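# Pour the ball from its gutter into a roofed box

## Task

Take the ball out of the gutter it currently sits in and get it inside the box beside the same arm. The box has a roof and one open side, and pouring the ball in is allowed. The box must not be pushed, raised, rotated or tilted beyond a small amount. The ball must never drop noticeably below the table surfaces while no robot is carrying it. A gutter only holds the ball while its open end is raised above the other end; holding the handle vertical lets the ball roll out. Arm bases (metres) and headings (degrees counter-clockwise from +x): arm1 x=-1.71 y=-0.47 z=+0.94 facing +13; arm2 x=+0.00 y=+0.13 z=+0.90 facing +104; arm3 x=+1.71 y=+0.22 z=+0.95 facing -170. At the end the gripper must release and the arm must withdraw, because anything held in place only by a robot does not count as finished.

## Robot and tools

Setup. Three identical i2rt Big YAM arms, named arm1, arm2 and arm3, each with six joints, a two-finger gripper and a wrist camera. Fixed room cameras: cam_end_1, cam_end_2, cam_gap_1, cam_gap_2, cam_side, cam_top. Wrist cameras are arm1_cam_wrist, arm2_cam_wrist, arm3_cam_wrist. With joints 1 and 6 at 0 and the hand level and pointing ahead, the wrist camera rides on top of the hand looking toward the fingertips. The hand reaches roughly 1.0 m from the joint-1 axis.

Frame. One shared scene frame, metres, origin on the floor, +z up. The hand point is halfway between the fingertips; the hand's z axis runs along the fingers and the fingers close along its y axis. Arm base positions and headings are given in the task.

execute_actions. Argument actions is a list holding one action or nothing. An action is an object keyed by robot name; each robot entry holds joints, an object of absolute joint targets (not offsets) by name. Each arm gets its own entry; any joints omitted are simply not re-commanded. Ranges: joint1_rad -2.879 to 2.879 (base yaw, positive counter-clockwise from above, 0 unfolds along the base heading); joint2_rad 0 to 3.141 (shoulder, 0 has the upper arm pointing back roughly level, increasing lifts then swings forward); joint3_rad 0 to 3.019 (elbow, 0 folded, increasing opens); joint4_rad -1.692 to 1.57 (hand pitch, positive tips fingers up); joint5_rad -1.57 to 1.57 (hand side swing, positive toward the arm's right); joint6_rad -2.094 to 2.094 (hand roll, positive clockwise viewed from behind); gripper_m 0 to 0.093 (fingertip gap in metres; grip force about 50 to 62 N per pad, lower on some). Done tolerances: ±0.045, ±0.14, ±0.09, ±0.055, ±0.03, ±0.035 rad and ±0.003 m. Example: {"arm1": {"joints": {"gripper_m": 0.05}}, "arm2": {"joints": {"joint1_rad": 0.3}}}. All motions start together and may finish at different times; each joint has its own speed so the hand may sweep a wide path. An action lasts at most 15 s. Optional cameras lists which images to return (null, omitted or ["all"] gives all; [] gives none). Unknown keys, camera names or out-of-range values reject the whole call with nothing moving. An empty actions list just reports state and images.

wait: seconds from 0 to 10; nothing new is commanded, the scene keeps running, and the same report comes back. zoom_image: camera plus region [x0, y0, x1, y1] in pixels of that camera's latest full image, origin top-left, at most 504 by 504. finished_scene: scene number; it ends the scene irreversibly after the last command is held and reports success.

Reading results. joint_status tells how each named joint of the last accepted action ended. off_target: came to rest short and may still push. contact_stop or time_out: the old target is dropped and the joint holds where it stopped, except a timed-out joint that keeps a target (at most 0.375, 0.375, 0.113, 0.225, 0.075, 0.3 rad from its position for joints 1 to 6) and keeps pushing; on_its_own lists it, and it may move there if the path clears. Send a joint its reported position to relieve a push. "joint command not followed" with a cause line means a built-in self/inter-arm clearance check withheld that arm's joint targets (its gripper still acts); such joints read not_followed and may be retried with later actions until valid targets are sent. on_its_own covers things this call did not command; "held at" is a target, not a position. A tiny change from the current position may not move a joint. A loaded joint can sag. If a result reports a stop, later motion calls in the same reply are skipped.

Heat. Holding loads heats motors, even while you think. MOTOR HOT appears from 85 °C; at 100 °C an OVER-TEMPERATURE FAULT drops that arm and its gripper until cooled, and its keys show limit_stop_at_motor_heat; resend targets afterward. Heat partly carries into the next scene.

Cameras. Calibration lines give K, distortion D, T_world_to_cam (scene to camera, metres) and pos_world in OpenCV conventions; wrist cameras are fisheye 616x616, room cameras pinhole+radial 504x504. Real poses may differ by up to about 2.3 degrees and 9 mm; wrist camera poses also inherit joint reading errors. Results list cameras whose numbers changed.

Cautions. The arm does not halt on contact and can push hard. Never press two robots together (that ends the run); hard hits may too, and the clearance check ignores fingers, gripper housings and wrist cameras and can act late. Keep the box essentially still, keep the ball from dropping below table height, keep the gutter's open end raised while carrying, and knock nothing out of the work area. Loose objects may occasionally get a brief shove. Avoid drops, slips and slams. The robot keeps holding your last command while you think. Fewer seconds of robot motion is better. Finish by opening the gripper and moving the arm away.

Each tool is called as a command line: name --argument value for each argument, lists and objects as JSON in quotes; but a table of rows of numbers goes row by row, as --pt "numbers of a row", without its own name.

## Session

execute_actions --actions '[]'

Scene clock: 0.00 s.
Motor temperatures (°C, as the motors report them): arm1=[24 27 29 26 25 28] | arm2=[25 27 28 24 27 27] | arm3=[27 25 26 26 25 26]
arm1.joint_positions: joint1_rad=+0.568 joint2_rad=+0.423 joint3_rad=+1.682 joint4_rad=-1.343 joint5_rad=-0.278 joint6_rad=-0.658 gripper_m=+0.094
arm1.joint_status: not commanded
arm1.hand: x=-1.7013 y=-0.3908 z=+1.6285 quat_wxyz=(-0.661, +0.553, -0.486, -0.148) (m; scene frame)
arm2.joint_positions: joint1_rad=+0.509 joint2_rad=+0.342 joint3_rad=+1.424 joint4_rad=-1.279 joint5_rad=-0.195 joint6_rad=-0.579 gripper_m=+0.094
arm2.joint_status: not commanded
arm2.hand: x=-0.1008 y=+0.1917 z=+1.5125 quat_wxyz=(-0.346, +0.775, -0.031, -0.528) (m; scene frame)
arm3.joint_positions: joint1_rad=-0.695 joint2_rad=+0.262 joint3_rad=+1.346 joint4_rad=-1.170 joint5_rad=-0.224 joint6_rad=+0.035 gripper_m=+0.095
arm3.joint_status: not commanded
arm3.hand: x=+1.6138 y=+0.2362 z=+1.5633 quat_wxyz=(+0.079, -0.726, +0.128, +0.671) (m; scene frame)
pictures: arm1_cam_wrist, arm2_cam_wrist, arm3_cam_wrist, cam_end_1, cam_end_2, cam_gap_1, cam_gap_2, cam_side, cam_top
camera_calibration (this result's frames):
arm1_cam_wrist: T_world_to_cam=[[0.730217, -0.350783, 0.586288, 0.148771], [0.123245, -0.776423, -0.618044, 0.9184], [0.672007, 0.523563, -0.523725, 2.32121], [0, 0, 0, 1]] pos_world=[-1.78169, -0.450048, 1.69607]
arm2_cam_wrist: T_world_to_cam=[[0.409102, 0.767564, 0.493439, -0.846399], [0.819998, -0.0720194, -0.567818, 0.958638], [-0.400299, 0.636914, -0.658864, 0.954477], [0, 0, 0, 1]] pos_world=[-0.0577412, 0.110787, 1.59085]
arm3_cam_wrist: T_world_to_cam=[[0.286691, 0.956261, -0.0580731, -0.602205], [0.5975, -0.225858, -0.769403, 0.298542], [-0.748867, 0.185882, -0.636118, 2.28269], [0, 0, 0, 1]] pos_world=[1.7037, 0.218982, 1.64679]
Images, in order (width x height): arm1_cam_wrist 616x616, arm2_cam_wrist 616x616, arm3_cam_wrist 616x616, cam_end_1 504x504, cam_end_2 504x504, cam_gap_1 504x504, cam_gap_2 504x504, cam_side 504x504, cam_top 504x504.

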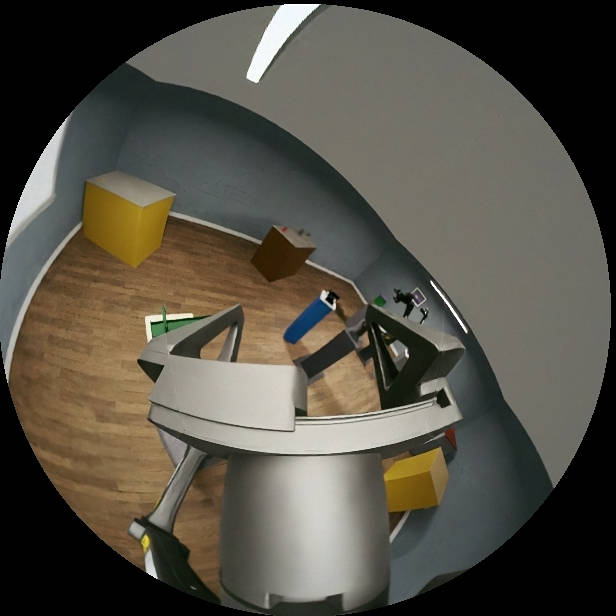

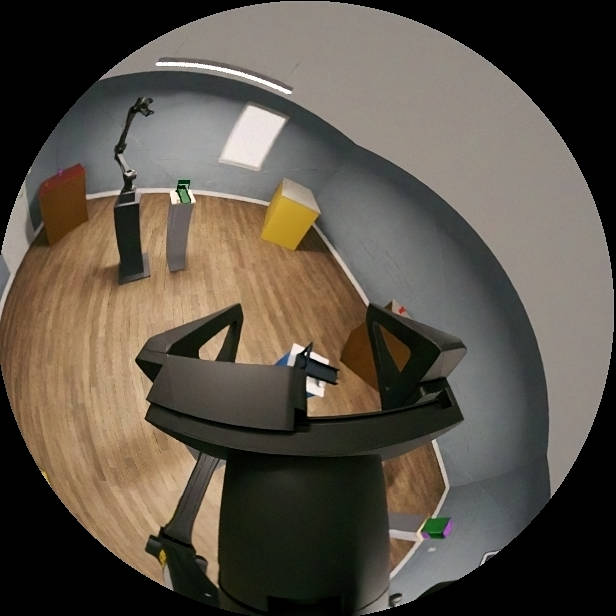

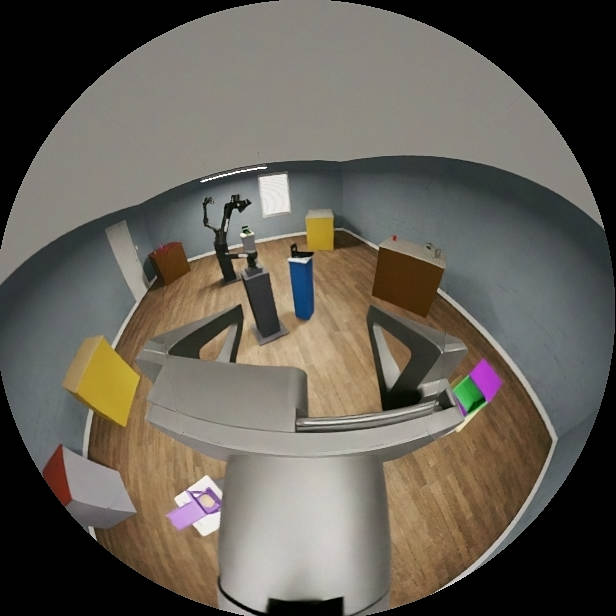

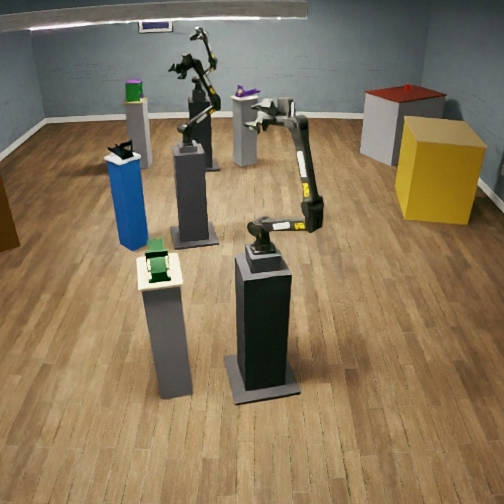

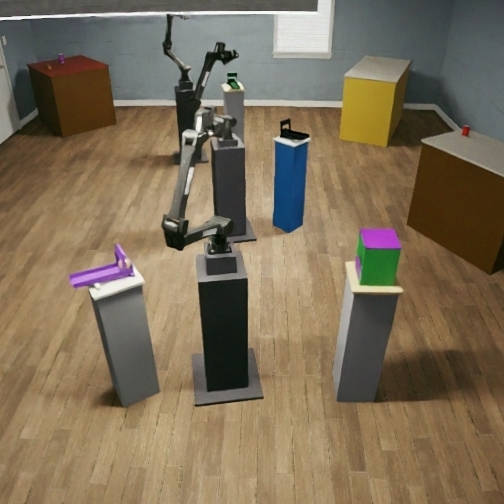

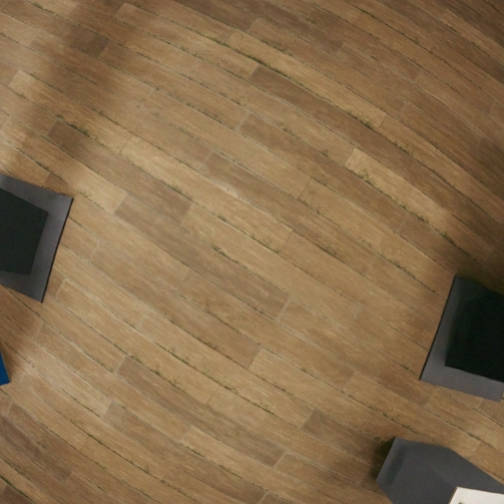

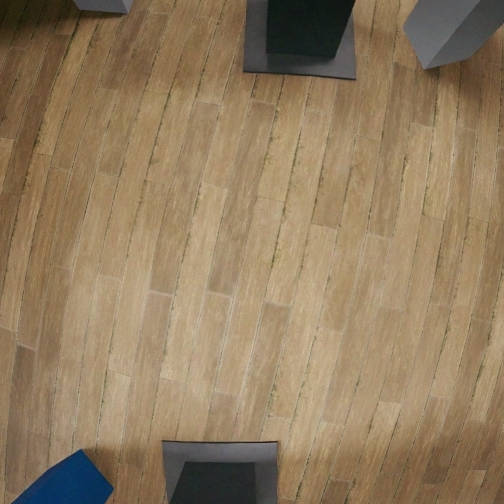

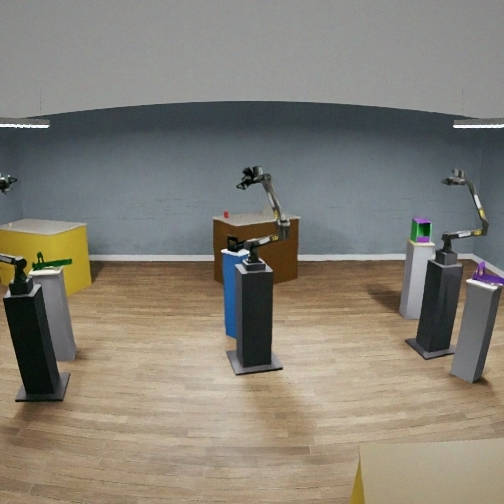

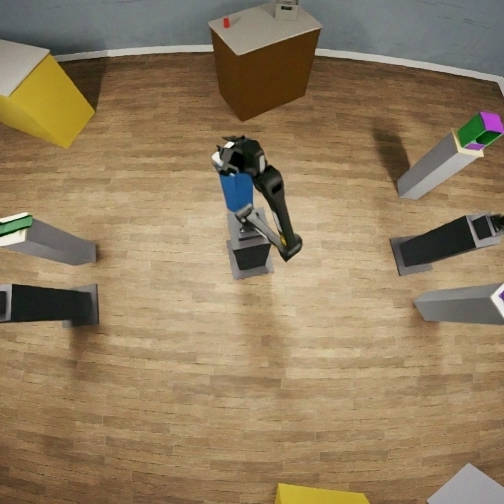

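execute_actions --actions '[{"arm3":{"joints":{"joint1_rad":1.6,"joint2_rad":1.2,"joint3_rad":1.2,"joint4_rad":-0.8,"joint5_rad":0,"joint6_rad":0}}}]' --cameras '["arm3_cam_wrist","cam_end_2"]'

zoom_image --camera "cam_end_2" --region '[50, 200, 170, 310]'

Scene clock: 2.27 s.
Motor temperatures (°C, as the motors report them): arm1=[24 27 29 26 25 28] | arm2=[25 27 28 24 27 27] | arm3=[27 25 26 26 25 26]
arm1.joint_positions: joint1_rad=+0.568 joint2_rad=+0.423 joint3_rad=+1.682 joint4_rad=-1.343 joint5_rad=-0.278 joint6_rad=-0.658 gripper_m=+0.094
arm1.joint_status: not commanded
arm1.hand: x=-1.7013 y=-0.3908 z=+1.6285 quat_wxyz=(-0.661, +0.553, -0.486, -0.148) (m; scene frame)
arm2.joint_positions: joint1_rad=+0.509 joint2_rad=+0.342 joint3_rad=+1.424 joint4_rad=-1.279 joint5_rad=-0.195 joint6_rad=-0.579 gripper_m=+0.094
arm2.joint_status: not commanded
arm2.hand: x=-0.1008 y=+0.1917 z=+1.5125 quat_wxyz=(-0.346, +0.775, -0.031, -0.528) (m; scene frame)
arm3.joint_positions: joint1_rad=+1.604 joint2_rad=+1.207 joint3_rad=+1.198 joint4_rad=-0.808 joint5_rad=-0.001 joint6_rad=+0.007 gripper_m=+0.095
arm3.joint_status: all done
arm3.hand: x=+1.8188 y=-0.2677 z=+1.2801 quat_wxyz=(-0.289, -0.587, -0.720, +0.230) (m; scene frame)
pictures: arm3_cam_wrist, cam_end_2
camera_calibration (this result's frames):
arm3_cam_wrist: T_world_to_cam=[[-0.978067, -0.207974, -0.0115058, 1.73352], [-0.203835, 0.967041, -0.152588, 0.831575], [0.042861, -0.146896, -0.988223, 1.27137], [0, 0, 0, 1]] pos_world=[1.81051, -0.256881, 1.40323]
Images, in order (width x height): arm3_cam_wrist 616x616, cam_end_2 504x504.

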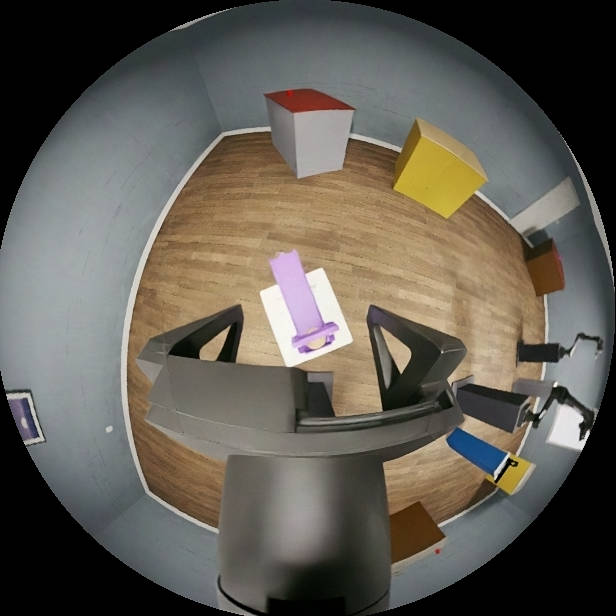

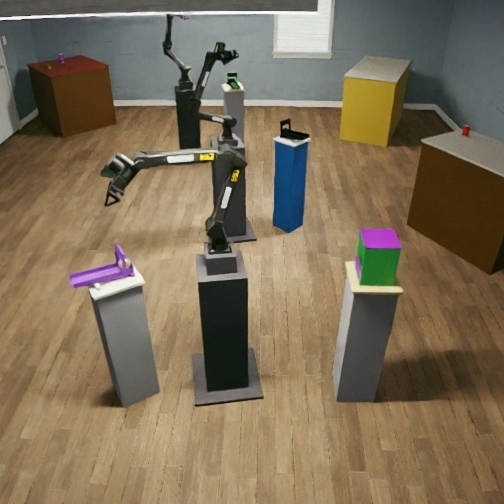

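Region (50, 200, 170, 310) of cam_end_2's 504x504 image, scaled by 4.200, with more detail than that image has; it fills the top 462 rows of this view, and the rest is white.

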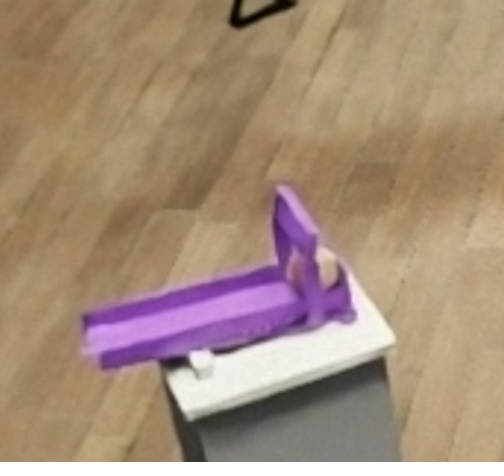

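execute_actions --actions '[{"arm3":{"joints":{"joint1_rad":1.525,"joint2_rad":1.61,"joint3_rad":1.16,"joint4_rad":-0.92,"joint5_rad":-0.09,"joint6_rad":1.12}}}]' --cameras '["arm3_cam_wrist","cam_end_2"]'

zoom_image --camera "cam_end_2" --region '[50, 200, 170, 310]'

Scene clock: 4.53 s.
Motor temperatures (°C, as the motors report them): arm1=[24 27 29 26 25 28] | arm2=[25 27 28 24 27 27] | arm3=[27 25 27 26 25 26]
arm1.joint_positions: joint1_rad=+0.568 joint2_rad=+0.423 joint3_rad=+1.682 joint4_rad=-1.343 joint5_rad=-0.278 joint6_rad=-0.658 gripper_m=+0.094
arm1.joint_status: not commanded
arm1.hand: x=-1.7013 y=-0.3908 z=+1.6285 quat_wxyz=(-0.661, +0.553, -0.486, -0.148) (m; scene frame)
arm2.joint_positions: joint1_rad=+0.509 joint2_rad=+0.342 joint3_rad=+1.424 joint4_rad=-1.279 joint5_rad=-0.195 joint6_rad=-0.579 gripper_m=+0.094
arm2.joint_status: not commanded
arm2.hand: x=-0.1008 y=+0.1917 z=+1.5125 quat_wxyz=(-0.346, +0.775, -0.031, -0.528) (m; scene frame)
arm3.joint_positions: joint1_rad=+1.522 joint2_rad=+1.612 joint3_rad=+1.152 joint4_rad=-0.915 joint5_rad=-0.088 joint6_rad=+1.111 gripper_m=+0.095
arm3.joint_status: all done
arm3.hand: x=+1.7933 y=-0.2679 z=+1.0504 quat_wxyz=(-0.105, -0.950, -0.293, -0.028) (m; scene frame)
pictures: arm3_cam_wrist, cam_end_2
camera_calibration (this result's frames):
arm3_cam_wrist: T_world_to_cam=[[-0.549411, 0.805619, -0.221643, 1.42938], [0.614163, 0.569228, 0.546611, -1.51646], [0.566526, 0.16419, -0.807521, -0.0000832388], [0, 0, 0, 1]] pos_world=[1.71672, -0.288316, 1.14566]
Images, in order (width x height): arm3_cam_wrist 616x616, cam_end_2 504x504.

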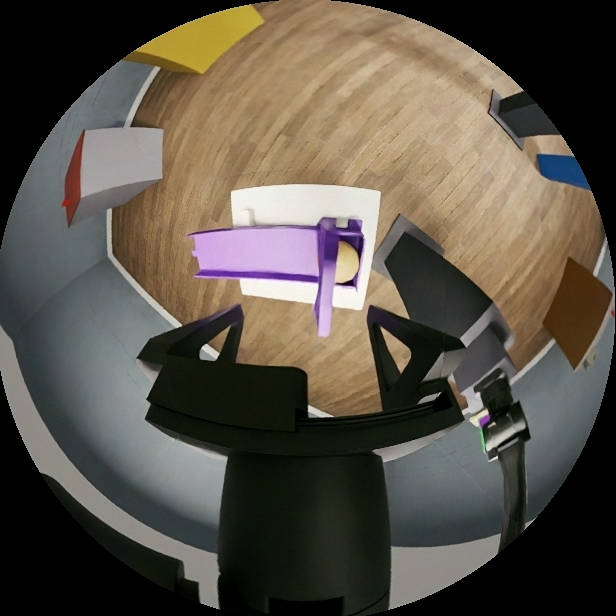

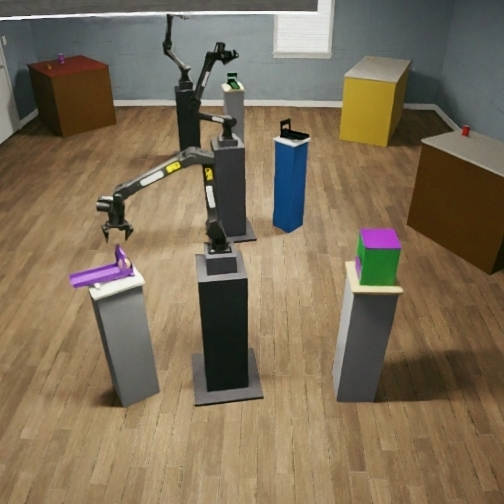

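Region (50, 200, 170, 310) of cam_end_2's 504x504 image, scaled by 4.200, with more detail than that image has; it fills the top 462 rows of this view, and the rest is white.

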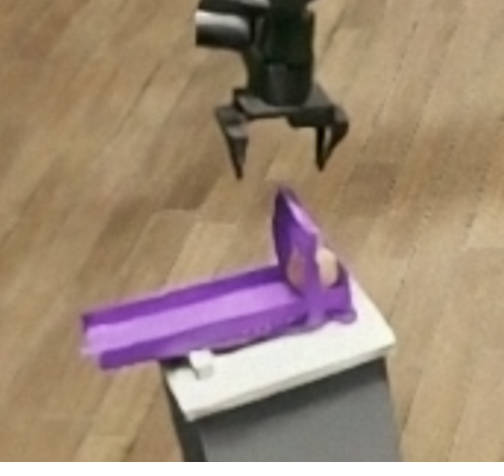

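execute_actions --actions '[{"arm3":{"joints":{"joint2_rad":1.73,"joint3_rad":1.075,"joint4_rad":-0.715,"joint6_rad":1.17,"gripper_m":0.075}}}]' --cameras '["arm3_cam_wrist","cam_end_2"]'

zoom_image --camera "cam_end_2" --region '[50, 200, 170, 310]'

Scene clock: 5.60 s.
Motor temperatures (°C, as the motors report them): arm1=[24 27 29 26 25 28] | arm2=[25 27 29 24 27 27] | arm3=[27 25 27 26 25 26]
arm1.joint_positions: joint1_rad=+0.568 joint2_rad=+0.423 joint3_rad=+1.682 joint4_rad=-1.343 joint5_rad=-0.278 joint6_rad=-0.658 gripper_m=+0.094
arm1.joint_status: not commanded
arm1.hand: x=-1.7013 y=-0.3908 z=+1.6285 quat_wxyz=(-0.661, +0.553, -0.486, -0.148) (m; scene frame)
arm2.joint_positions: joint1_rad=+0.509 joint2_rad=+0.342 joint3_rad=+1.424 joint4_rad=-1.279 joint5_rad=-0.195 joint6_rad=-0.579 gripper_m=+0.094
arm2.joint_status: not commanded
arm2.hand: x=-0.1008 y=+0.1917 z=+1.5125 quat_wxyz=(-0.346, +0.775, -0.031, -0.528) (m; scene frame)
arm3.joint_positions: joint1_rad=+1.522 joint2_rad=+1.734 joint3_rad=+1.075 joint4_rad=-0.726 joint5_rad=-0.088 joint6_rad=+1.161 gripper_m=+0.075
arm3.joint_status: all done
arm3.hand: x=+1.7938 y=-0.2706 z=+0.9729 quat_wxyz=(-0.100, -0.958, -0.269, -0.031) (m; scene frame)
pictures: arm3_cam_wrist, cam_end_2
camera_calibration (this result's frames):
arm3_cam_wrist: T_world_to_cam=[[-0.507035, 0.835117, -0.213294, 1.33858], [0.637049, 0.529784, 0.559909, -1.53752], [0.580589, 0.148015, -0.800629, -0.0987963], [0, 0, 0, 1]] pos_world=[1.71554, -0.288693, 1.06728]
Images, in order (width x height): arm3_cam_wrist 616x616, cam_end_2 504x504.

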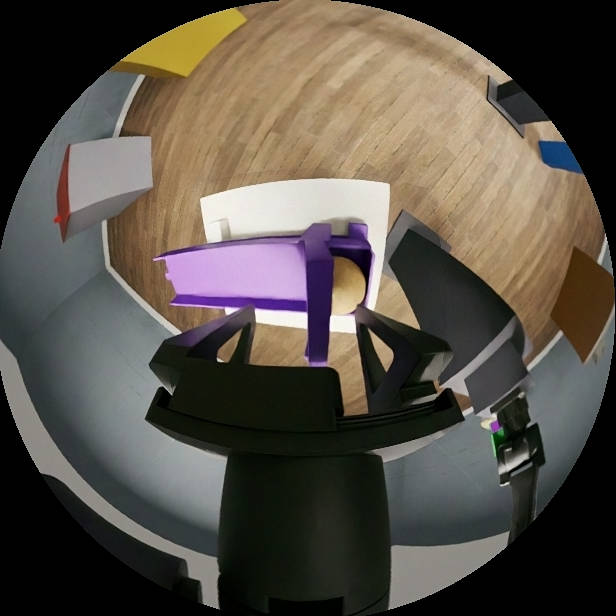

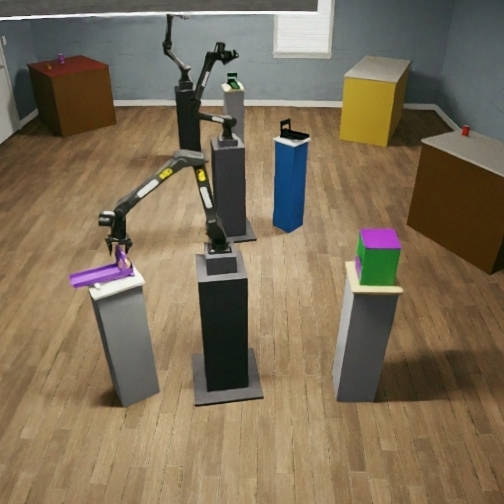

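Region (50, 200, 170, 310) of cam_end_2's 504x504 image, scaled by 4.200, with more detail than that image has; it fills the top 462 rows of this view, and the rest is white.

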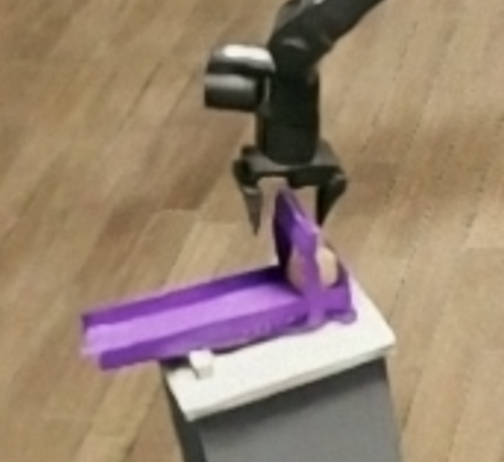

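execute_actions --actions '[{"arm3":{"joints":{"joint3_rad":1.05,"joint4_rad":-0.695}}}]' --cameras '[]'

execute_actions --actions '[{"arm3":{"joints":{"gripper_m":0}}}]' --cameras '[]'

execute_actions --actions '[{"arm3":{"joints":{"joint2_rad":1.5}}}]' --cameras '["arm3_cam_wrist"]'

execute_actions --actions '[{"arm3":{"joints":{"joint2_rad":0.9,"joint3_rad":0.66,"joint6_rad":1.58,"joint5_rad":0}}}]' --cameras '["cam_end_2"]'

Scene clock: 6.50 s.
Motor temperatures (°C, as the motors report them): arm1=[24 27 29 26 25 28] | arm2=[25 27 29 24 27 27] | arm3=[27 25 27 26 25 26]
arm1.joint_positions: joint1_rad=+0.568 joint2_rad=+0.423 joint3_rad=+1.682 joint4_rad=-1.343 joint5_rad=-0.278 joint6_rad=-0.658 gripper_m=+0.094
arm1.joint_status: not commanded
arm1.hand: x=-1.7013 y=-0.3908 z=+1.6285 quat_wxyz=(-0.661, +0.553, -0.486, -0.148) (m; scene frame)
arm2.joint_positions: joint1_rad=+0.509 joint2_rad=+0.342 joint3_rad=+1.424 joint4_rad=-1.279 joint5_rad=-0.195 joint6_rad=-0.579 gripper_m=+0.094
arm2.joint_status: not commanded
arm2.hand: x=-0.1008 y=+0.1917 z=+1.5125 quat_wxyz=(-0.346, +0.775, -0.031, -0.528) (m; scene frame)
arm3.joint_positions: joint1_rad=+1.522 joint2_rad=+1.733 joint3_rad=+1.059 joint4_rad=-0.707 joint5_rad=-0.088 joint6_rad=+1.161 gripper_m=+0.075
arm3.joint_status: all done
arm3.hand: x=+1.7934 y=-0.2677 z=+0.9684 quat_wxyz=(-0.102, -0.957, -0.269, -0.031) (m; scene frame)
pictures: none
No camera images: the call's "cameras" was empty. Leave "cameras" out to get every camera's image.

Scene clock: 7.17 s.
Motor temperatures (°C, as the motors report them): arm1=[24 27 29 26 25 28] | arm2=[25 27 29 24 27 27] | arm3=[27 25 27 26 25 26]
arm1.joint_positions: joint1_rad=+0.568 joint2_rad=+0.423 joint3_rad=+1.682 joint4_rad=-1.343 joint5_rad=-0.278 joint6_rad=-0.658 gripper_m=+0.094
arm1.joint_status: not commanded
arm1.hand: x=-1.7013 y=-0.3908 z=+1.6285 quat_wxyz=(-0.661, +0.553, -0.486, -0.148) (m; scene frame)
arm2.joint_positions: joint1_rad=+0.509 joint2_rad=+0.342 joint3_rad=+1.424 joint4_rad=-1.279 joint5_rad=-0.195 joint6_rad=-0.579 gripper_m=+0.094
arm2.joint_status: not commanded
arm2.hand: x=-0.1008 y=+0.1917 z=+1.5125 quat_wxyz=(-0.346, +0.775, -0.031, -0.528) (m; scene frame)
arm3.joint_positions: joint1_rad=+1.523 joint2_rad=+1.732 joint3_rad=+1.058 joint4_rad=-0.701 joint5_rad=-0.090 joint6_rad=+1.163 gripper_m=+0.012
arm3.joint_status: gripper_m off_target (ended at +0.012, target +0.000)
arm3.hand: x=+1.7941 y=-0.2684 z=+0.9691 quat_wxyz=(-0.105, -0.957, -0.268, -0.032) (m; scene frame)
pictures: none
No camera images: the call's "cameras" was empty. Leave "cameras" out to get every camera's image.

Scene clock: 8.37 s.
Motor temperatures (°C, as the motors report them): arm1=[24 27 29 26 25 28] | arm2=[25 27 29 24 27 27] | arm3=[27 25 27 26 25 26]
arm1.joint_positions: joint1_rad=+0.568 joint2_rad=+0.423 joint3_rad=+1.682 joint4_rad=-1.343 joint5_rad=-0.278 joint6_rad=-0.658 gripper_m=+0.094
arm1.joint_status: not commanded
arm1.hand: x=-1.7013 y=-0.3908 z=+1.6285 quat_wxyz=(-0.661, +0.553, -0.486, -0.148) (m; scene frame)
arm2.joint_positions: joint1_rad=+0.509 joint2_rad=+0.342 joint3_rad=+1.424 joint4_rad=-1.279 joint5_rad=-0.195 joint6_rad=-0.579 gripper_m=+0.094
arm2.joint_status: not commanded
arm2.hand: x=-0.1008 y=+0.1917 z=+1.5125 quat_wxyz=(-0.346, +0.775, -0.031, -0.528) (m; scene frame)
arm3.joint_positions: joint1_rad=+1.523 joint2_rad=+1.496 joint3_rad=+1.038 joint4_rad=-0.701 joint5_rad=-0.090 joint6_rad=+1.163 gripper_m=+0.012
arm3.joint_status: all done
arm3.hand: x=+1.7946 y=-0.2743 z=+1.0742 quat_wxyz=(-0.210, -0.940, -0.268, -0.016) (m; scene frame)
pictures: arm3_cam_wrist
camera_calibration (this result's frames):
arm3_cam_wrist: T_world_to_cam=[[-0.496103, 0.766138, -0.408552, 1.53484], [0.621847, 0.641905, 0.448626, -1.41518], [0.605961, -0.0314917, -0.794871, -0.118617], [0, 0, 0, 1]] pos_world=[1.71334, -0.271223, 1.16766]
Images, in order (width x height): arm3_cam_wrist 616x616.

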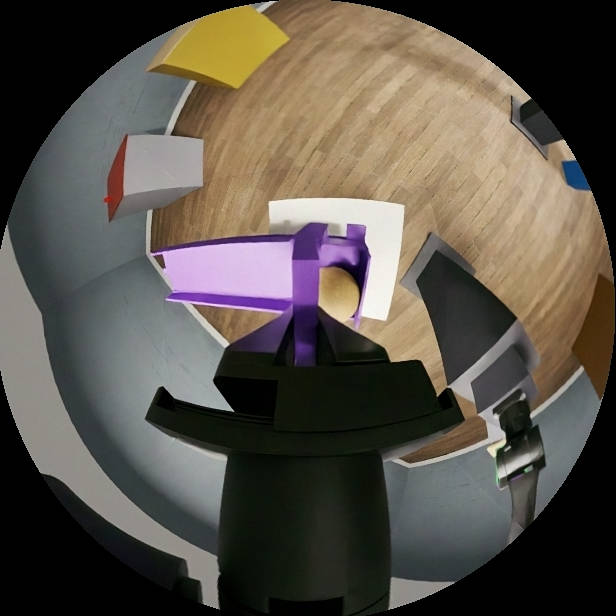

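Scene clock: 9.80 s.
Motor temperatures (°C, as the motors report them): arm1=[24 27 29 26 25 28] | arm2=[25 27 29 24 27 27] | arm3=[27 25 27 26 25 26]
arm1.joint_positions: joint1_rad=+0.568 joint2_rad=+0.423 joint3_rad=+1.682 joint4_rad=-1.343 joint5_rad=-0.278 joint6_rad=-0.658 gripper_m=+0.094
arm1.joint_status: not commanded
arm1.hand: x=-1.7013 y=-0.3908 z=+1.6285 quat_wxyz=(-0.661, +0.553, -0.486, -0.148) (m; scene frame)
arm2.joint_positions: joint1_rad=+0.509 joint2_rad=+0.342 joint3_rad=+1.424 joint4_rad=-1.279 joint5_rad=-0.195 joint6_rad=-0.579 gripper_m=+0.094
arm2.joint_status: not commanded
arm2.hand: x=-0.1008 y=+0.1917 z=+1.5125 quat_wxyz=(-0.346, +0.775, -0.031, -0.528) (m; scene frame)
arm3.joint_positions: joint1_rad=+1.523 joint2_rad=+0.902 joint3_rad=+0.658 joint4_rad=-0.704 joint5_rad=-0.001 joint6_rad=+1.570 gripper_m=+0.012
arm3.joint_status: all done
arm3.hand: x=+1.7602 y=-0.1300 z=+1.1318 quat_wxyz=(-0.307, -0.949, -0.062, -0.021) (m; scene frame)
pictures: cam_end_2
Images, in order (width x height): cam_end_2 504x504.

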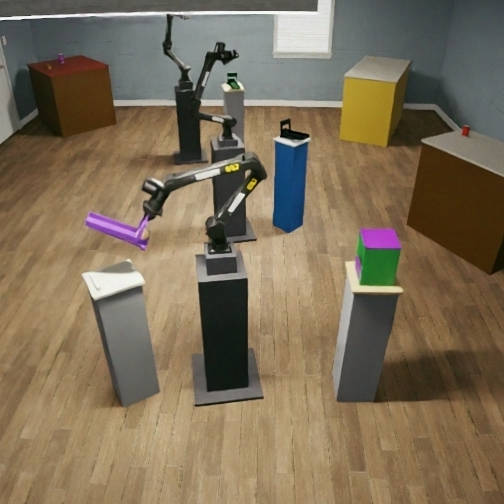

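execute_actions --actions '[{"arm3":{"joints":{"joint1_rad":-1.85}}}]' --cameras '[]'

execute_actions --actions '[{"arm3":{"joints":{"joint2_rad":1.3,"joint3_rad":0.92,"joint4_rad":-0.9}}}]' --cameras '["arm3_cam_wrist","cam_end_2","cam_side","cam_top"]'

zoom_image --camera "cam_end_2" --region '[270, 180, 420, 310]'

zoom_image --camera "cam_side" --region '[390, 190, 470, 260]'

Scene clock: 12.70 s.
Motor temperatures (°C, as the motors report them): arm1=[24 27 29 26 25 28] | arm2=[25 27 29 24 27 27] | arm3=[27 25 28 26 25 26]
arm1.joint_positions: joint1_rad=+0.568 joint2_rad=+0.423 joint3_rad=+1.682 joint4_rad=-1.343 joint5_rad=-0.278 joint6_rad=-0.658 gripper_m=+0.094
arm1.joint_status: not commanded
arm1.hand: x=-1.7013 y=-0.3908 z=+1.6285 quat_wxyz=(-0.661, +0.553, -0.486, -0.148) (m; scene frame)
arm2.joint_positions: joint1_rad=+0.509 joint2_rad=+0.342 joint3_rad=+1.424 joint4_rad=-1.279 joint5_rad=-0.195 joint6_rad=-0.579 gripper_m=+0.094
arm2.joint_status: not commanded
arm2.hand: x=-0.1008 y=+0.1917 z=+1.5125 quat_wxyz=(-0.346, +0.775, -0.031, -0.528) (m; scene frame)
arm3.joint_positions: joint1_rad=-1.849 joint2_rad=+0.902 joint3_rad=+0.658 joint4_rad=-0.704 joint5_rad=+0.002 joint6_rad=+1.572 gripper_m=+0.012
arm3.joint_status: all done
arm3.hand: x=+1.7506 y=+0.5742 z=+1.1294 quat_wxyz=(+0.017, +0.048, +0.951, +0.304) (m; scene frame)
pictures: none
No camera images: the call's "cameras" was empty. Leave "cameras" out to get every camera's image.

Scene clock: 13.90 s.
Motor temperatures (°C, as the motors report them): arm1=[24 27 29 26 25 28] | arm2=[25 27 29 24 27 27] | arm3=[27 25 28 26 25 26]
arm1.joint_positions: joint1_rad=+0.568 joint2_rad=+0.423 joint3_rad=+1.682 joint4_rad=-1.343 joint5_rad=-0.278 joint6_rad=-0.658 gripper_m=+0.094
arm1.joint_status: not commanded
arm1.hand: x=-1.7013 y=-0.3908 z=+1.6285 quat_wxyz=(-0.661, +0.553, -0.486, -0.148) (m; scene frame)
arm2.joint_positions: joint1_rad=+0.509 joint2_rad=+0.342 joint3_rad=+1.424 joint4_rad=-1.279 joint5_rad=-0.195 joint6_rad=-0.579 gripper_m=+0.094
arm2.joint_status: not commanded
arm2.hand: x=-0.1008 y=+0.1917 z=+1.5125 quat_wxyz=(-0.346, +0.775, -0.031, -0.528) (m; scene frame)
arm3.joint_positions: joint1_rad=-1.849 joint2_rad=+1.308 joint3_rad=+0.869 joint4_rad=-0.898 joint5_rad=+0.002 joint6_rad=+1.572 gripper_m=+0.012
arm3.joint_status: all done
arm3.hand: x=+1.7545 y=+0.6112 z=+1.0640 quat_wxyz=(+0.008, +0.050, +0.992, +0.115) (m; scene frame)
pictures: arm3_cam_wrist, cam_end_2, cam_side, cam_top
camera_calibration (this result's frames):
arm3_cam_wrist: T_world_to_cam=[[-0.0985459, -0.967109, -0.234496, 1.00905], [-0.83459, -0.0480195, 0.548774, 0.91634], [-0.541985, 0.249788, -0.802408, 1.77565], [0, 0, 0, 1]] pos_world=[1.82658, 0.576325, 1.15855]
Images, in order (width x height): arm3_cam_wrist 616x616, cam_end_2 504x504, cam_side 504x504, cam_top 504x504.

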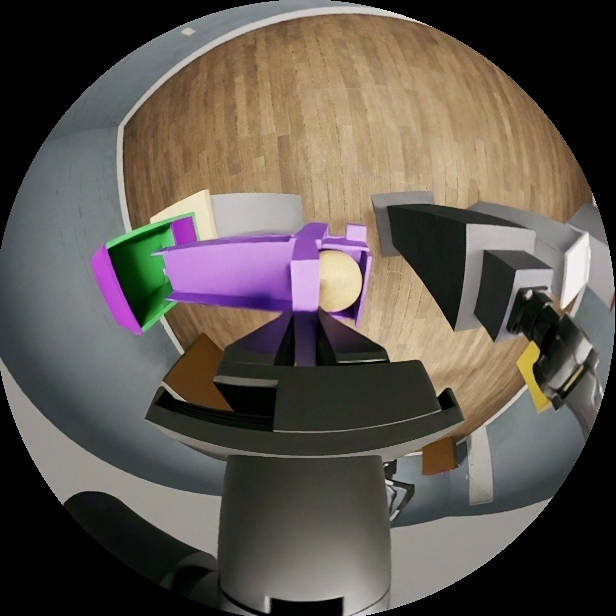

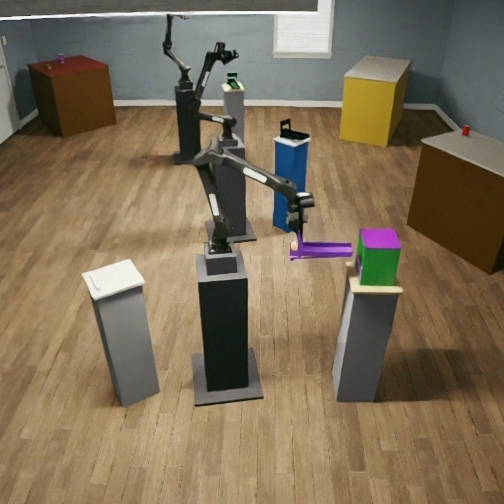

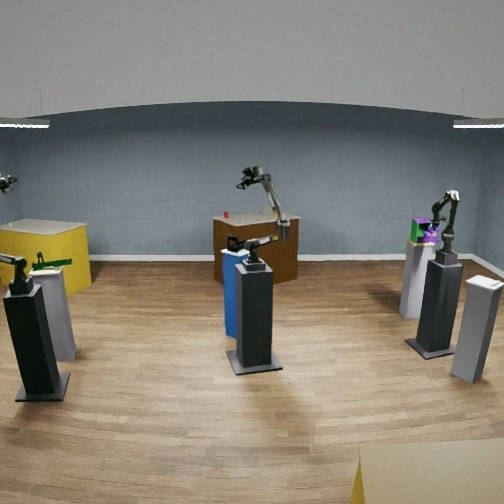

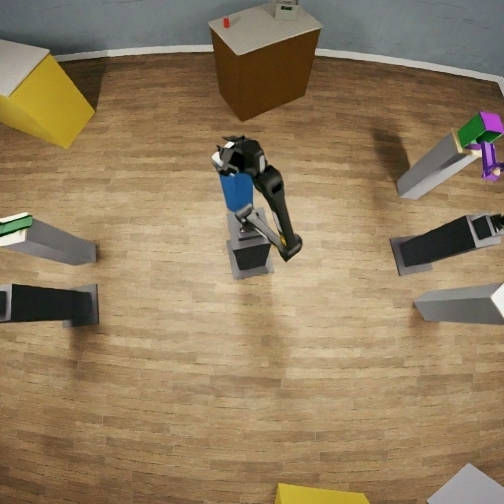

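Region (270, 180, 420, 310) of cam_end_2's 504x504 image, scaled by 3.360, with more detail than that image has; it fills the top 437 rows of this view, and the rest is white.

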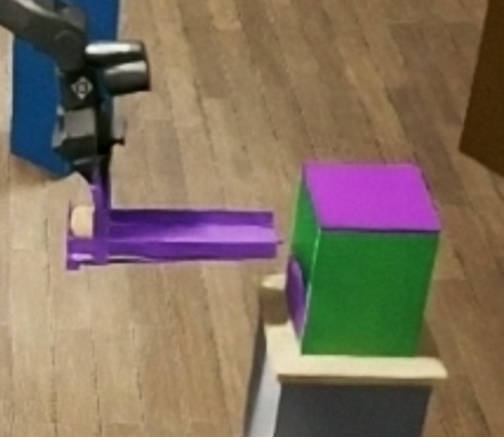

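Region (390, 190, 470, 260) of cam_side's 504x504 image, scaled by 6.300, with more detail than that image has; it fills the top 441 rows of this view, and the rest is white.

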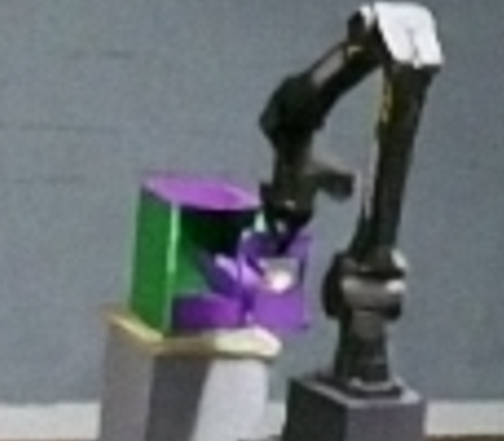

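execute_actions --actions '[{"arm3":{"joints":{"joint1_rad":-1.868,"joint2_rad":1.39,"joint3_rad":0.995}}}]' --cameras '["arm3_cam_wrist","cam_end_2","cam_top"]'

zoom_image --camera "cam_end_2" --region '[270, 180, 420, 310]'

zoom_image --camera "cam_top" --region '[434, 100, 504, 190]'

Scene clock: 15.07 s.
Motor temperatures (°C, as the motors report them): arm1=[24 27 29 26 25 28] | arm2=[25 27 29 24 27 27] | arm3=[27 25 29 26 25 26]
arm1.joint_positions: joint1_rad=+0.568 joint2_rad=+0.423 joint3_rad=+1.682 joint4_rad=-1.343 joint5_rad=-0.278 joint6_rad=-0.658 gripper_m=+0.094
arm1.joint_status: not commanded
arm1.hand: x=-1.7013 y=-0.3908 z=+1.6285 quat_wxyz=(-0.661, +0.553, -0.486, -0.148) (m; scene frame)
arm2.joint_positions: joint1_rad=+0.509 joint2_rad=+0.342 joint3_rad=+1.424 joint4_rad=-1.279 joint5_rad=-0.195 joint6_rad=-0.579 gripper_m=+0.094
arm2.joint_status: not commanded
arm2.hand: x=-0.1008 y=+0.1917 z=+1.5125 quat_wxyz=(-0.346, +0.775, -0.031, -0.528) (m; scene frame)
arm3.joint_positions: joint1_rad=-1.861 joint2_rad=+1.392 joint3_rad=+0.939 joint4_rad=-0.901 joint5_rad=+0.002 joint6_rad=+1.572 gripper_m=+0.012
arm3.joint_status: all done
arm3.hand: x=+1.7619 y=+0.6364 z=+1.0597 quat_wxyz=(+0.008, +0.056, +0.993, +0.107) (m; scene frame)
pictures: arm3_cam_wrist, cam_end_2, cam_top
camera_calibration (this result's frames):
arm3_cam_wrist: T_world_to_cam=[[-0.110078, -0.969764, -0.217807, 1.03747], [-0.834058, -0.0290596, 0.550912, 0.910797], [-0.540584, 0.242307, -0.80564, 1.77557], [0, 0, 0, 1]] pos_world=[1.83371, 0.602331, 1.15467]
Images, in order (width x height): arm3_cam_wrist 616x616, cam_end_2 504x504, cam_top 504x504.

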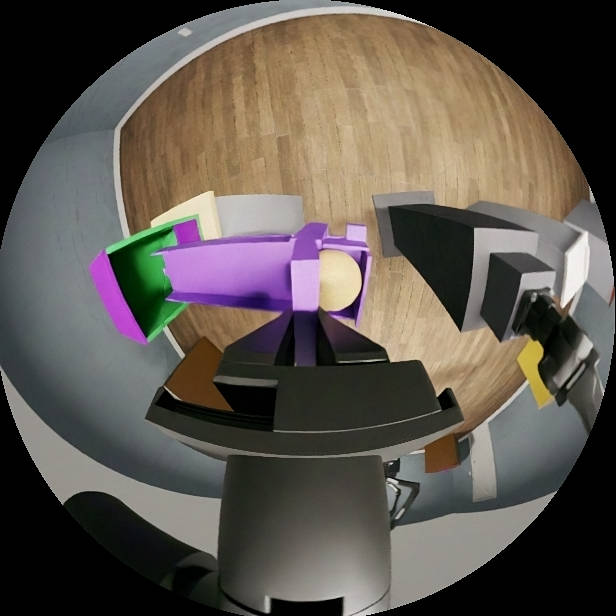

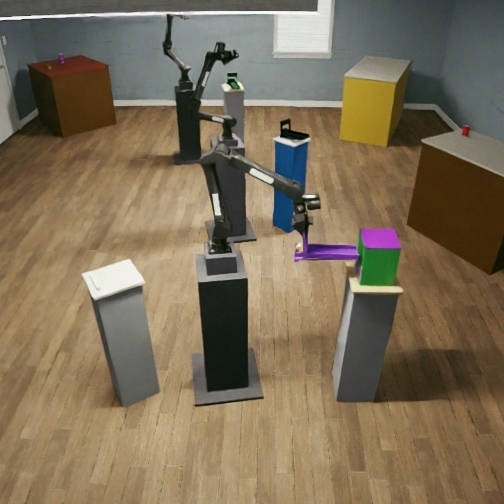

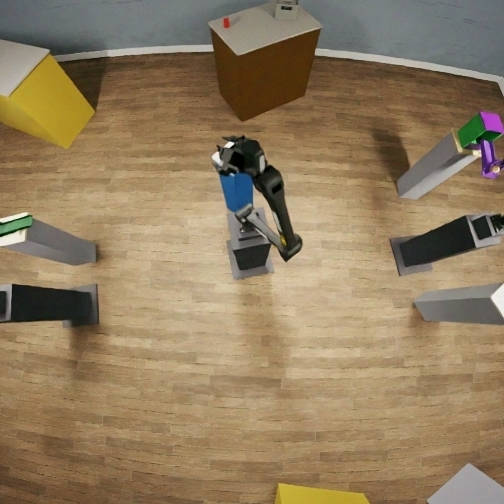

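Region (270, 180, 420, 310) of cam_end_2's 504x504 image, scaled by 3.360, with more detail than that image has; it fills the top 437 rows of this view, and the rest is white.

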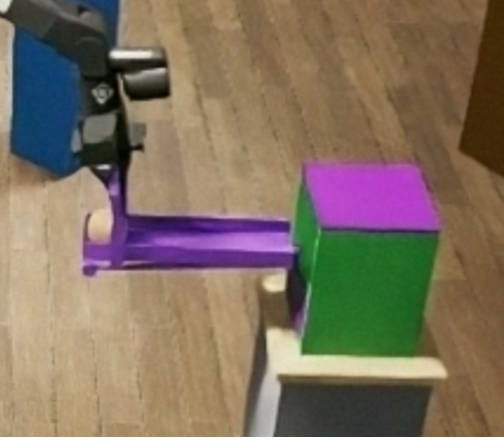

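Region (434, 100, 504, 190) of cam_top's 504x504 image, scaled by 5.600, with more detail than that image has.

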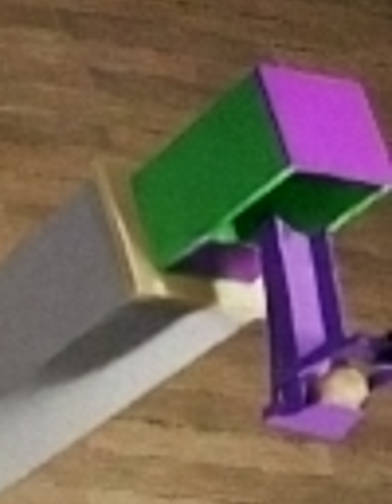

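execute_actions --actions '[{"arm3":{"joints":{"joint2_rad":1.53,"joint3_rad":1.14}}}]' --cameras '["arm3_cam_wrist","cam_end_2"]'

execute_actions --actions '[{"arm3":{"joints":{"joint2_rad":1.61,"joint3_rad":1.27,"joint4_rad":-1.03}}}]' --cameras '["arm3_cam_wrist","cam_end_2"]'

zoom_image --camera "cam_end_2" --region '[270, 180, 420, 310]'

Scene clock: 16.13 s.
Motor temperatures (°C, as the motors report them): arm1=[24 27 29 26 25 28] | arm2=[25 27 29 24 27 27] | arm3=[27 25 29 26 25 26]
arm1.joint_positions: joint1_rad=+0.568 joint2_rad=+0.423 joint3_rad=+1.682 joint4_rad=-1.343 joint5_rad=-0.278 joint6_rad=-0.658 gripper_m=+0.094
arm1.joint_status: not commanded
arm1.hand: x=-1.7013 y=-0.3908 z=+1.6285 quat_wxyz=(-0.661, +0.553, -0.486, -0.148) (m; scene frame)
arm2.joint_positions: joint1_rad=+0.509 joint2_rad=+0.342 joint3_rad=+1.424 joint4_rad=-1.279 joint5_rad=-0.195 joint6_rad=-0.579 gripper_m=+0.094
arm2.joint_status: not commanded
arm2.hand: x=-0.1008 y=+0.1917 z=+1.5125 quat_wxyz=(-0.346, +0.775, -0.031, -0.528) (m; scene frame)
arm3.joint_positions: joint1_rad=-1.861 joint2_rad=+1.534 joint3_rad=+1.086 joint4_rad=-0.904 joint5_rad=+0.002 joint6_rad=+1.572 gripper_m=+0.012
arm3.joint_status: all done
arm3.hand: x=+1.7681 y=+0.6919 z=+1.0575 quat_wxyz=(+0.008, +0.056, +0.993, +0.108) (m; scene frame)
pictures: arm3_cam_wrist, cam_end_2
camera_calibration (this result's frames):
arm3_cam_wrist: T_world_to_cam=[[-0.110016, -0.969267, -0.220041, 1.09336], [-0.834198, -0.030318, 0.550631, 0.92018], [-0.54038, 0.244136, -0.805225, 1.76172], [0, 0, 0, 1]] pos_world=[1.8399, 0.657558, 1.15248]
Images, in order (width x height): arm3_cam_wrist 616x616, cam_end_2 504x504.

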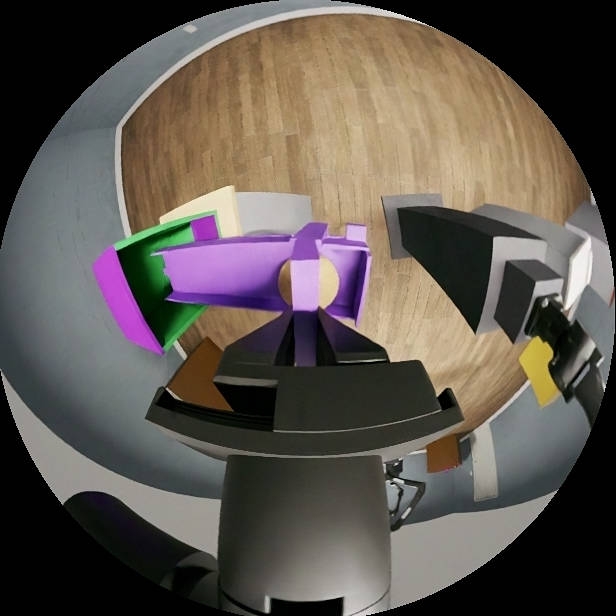

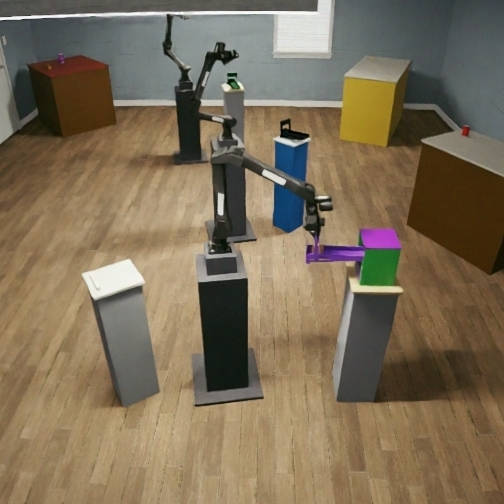

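Scene clock: 17.03 s.
Motor temperatures (°C, as the motors report them): arm1=[24 27 29 27 25 28] | arm2=[25 27 29 24 27 27] | arm3=[27 25 29 26 25 26]
arm1.joint_positions: joint1_rad=+0.568 joint2_rad=+0.423 joint3_rad=+1.682 joint4_rad=-1.343 joint5_rad=-0.278 joint6_rad=-0.658 gripper_m=+0.094
arm1.joint_status: not commanded
arm1.hand: x=-1.7013 y=-0.3908 z=+1.6285 quat_wxyz=(-0.661, +0.553, -0.486, -0.148) (m; scene frame)
arm2.joint_positions: joint1_rad=+0.509 joint2_rad=+0.342 joint3_rad=+1.424 joint4_rad=-1.279 joint5_rad=-0.195 joint6_rad=-0.579 gripper_m=+0.094
arm2.joint_status: not commanded
arm2.hand: x=-0.1008 y=+0.1917 z=+1.5125 quat_wxyz=(-0.346, +0.775, -0.031, -0.528) (m; scene frame)
arm3.joint_positions: joint1_rad=-1.861 joint2_rad=+1.611 joint3_rad=+1.210 joint4_rad=-1.025 joint5_rad=+0.002 joint6_rad=+1.572 gripper_m=+0.012
arm3.joint_status: all done
arm3.hand: x=+1.7701 y=+0.7103 z=+1.0647 quat_wxyz=(+0.006, +0.056, +0.996, +0.070) (m; scene frame)
pictures: arm3_cam_wrist, cam_end_2
camera_calibration (this result's frames):
arm3_cam_wrist: T_world_to_cam=[[-0.111761, -0.982925, -0.14618, 1.04714], [-0.82956, 0.011292, 0.558304, 0.872538], [-0.54712, 0.183661, -0.816657, 1.83119], [0, 0, 0, 1]] pos_world=[1.84273, 0.683091, 1.16138]
Images, in order (width x height): arm3_cam_wrist 616x616, cam_end_2 504x504.

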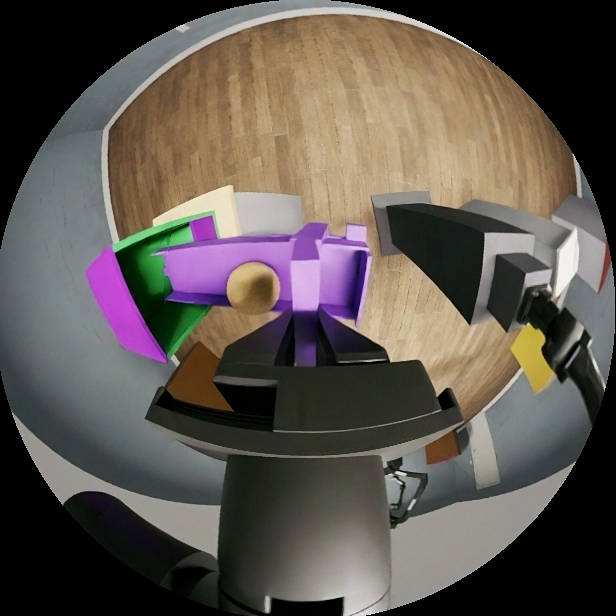

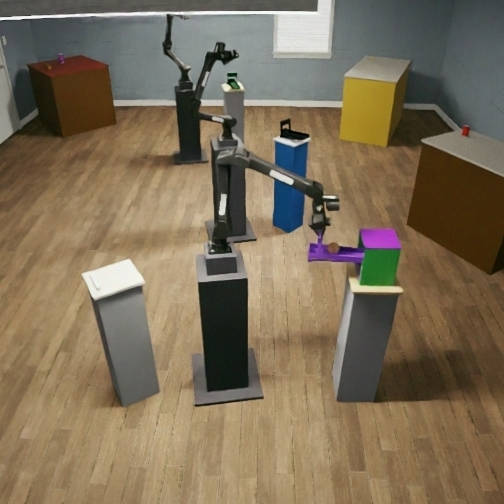

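Region (270, 180, 420, 310) of cam_end_2's 504x504 image, scaled by 3.360, with more detail than that image has; it fills the top 437 rows of this view, and the rest is white.

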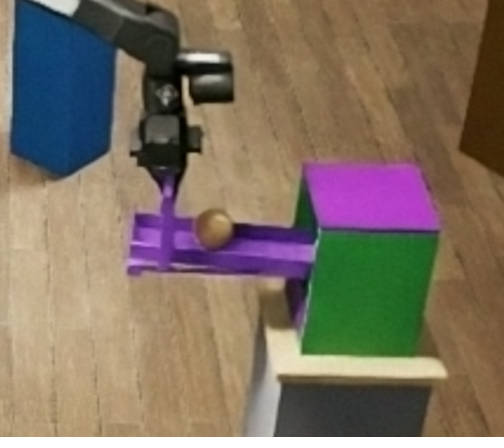

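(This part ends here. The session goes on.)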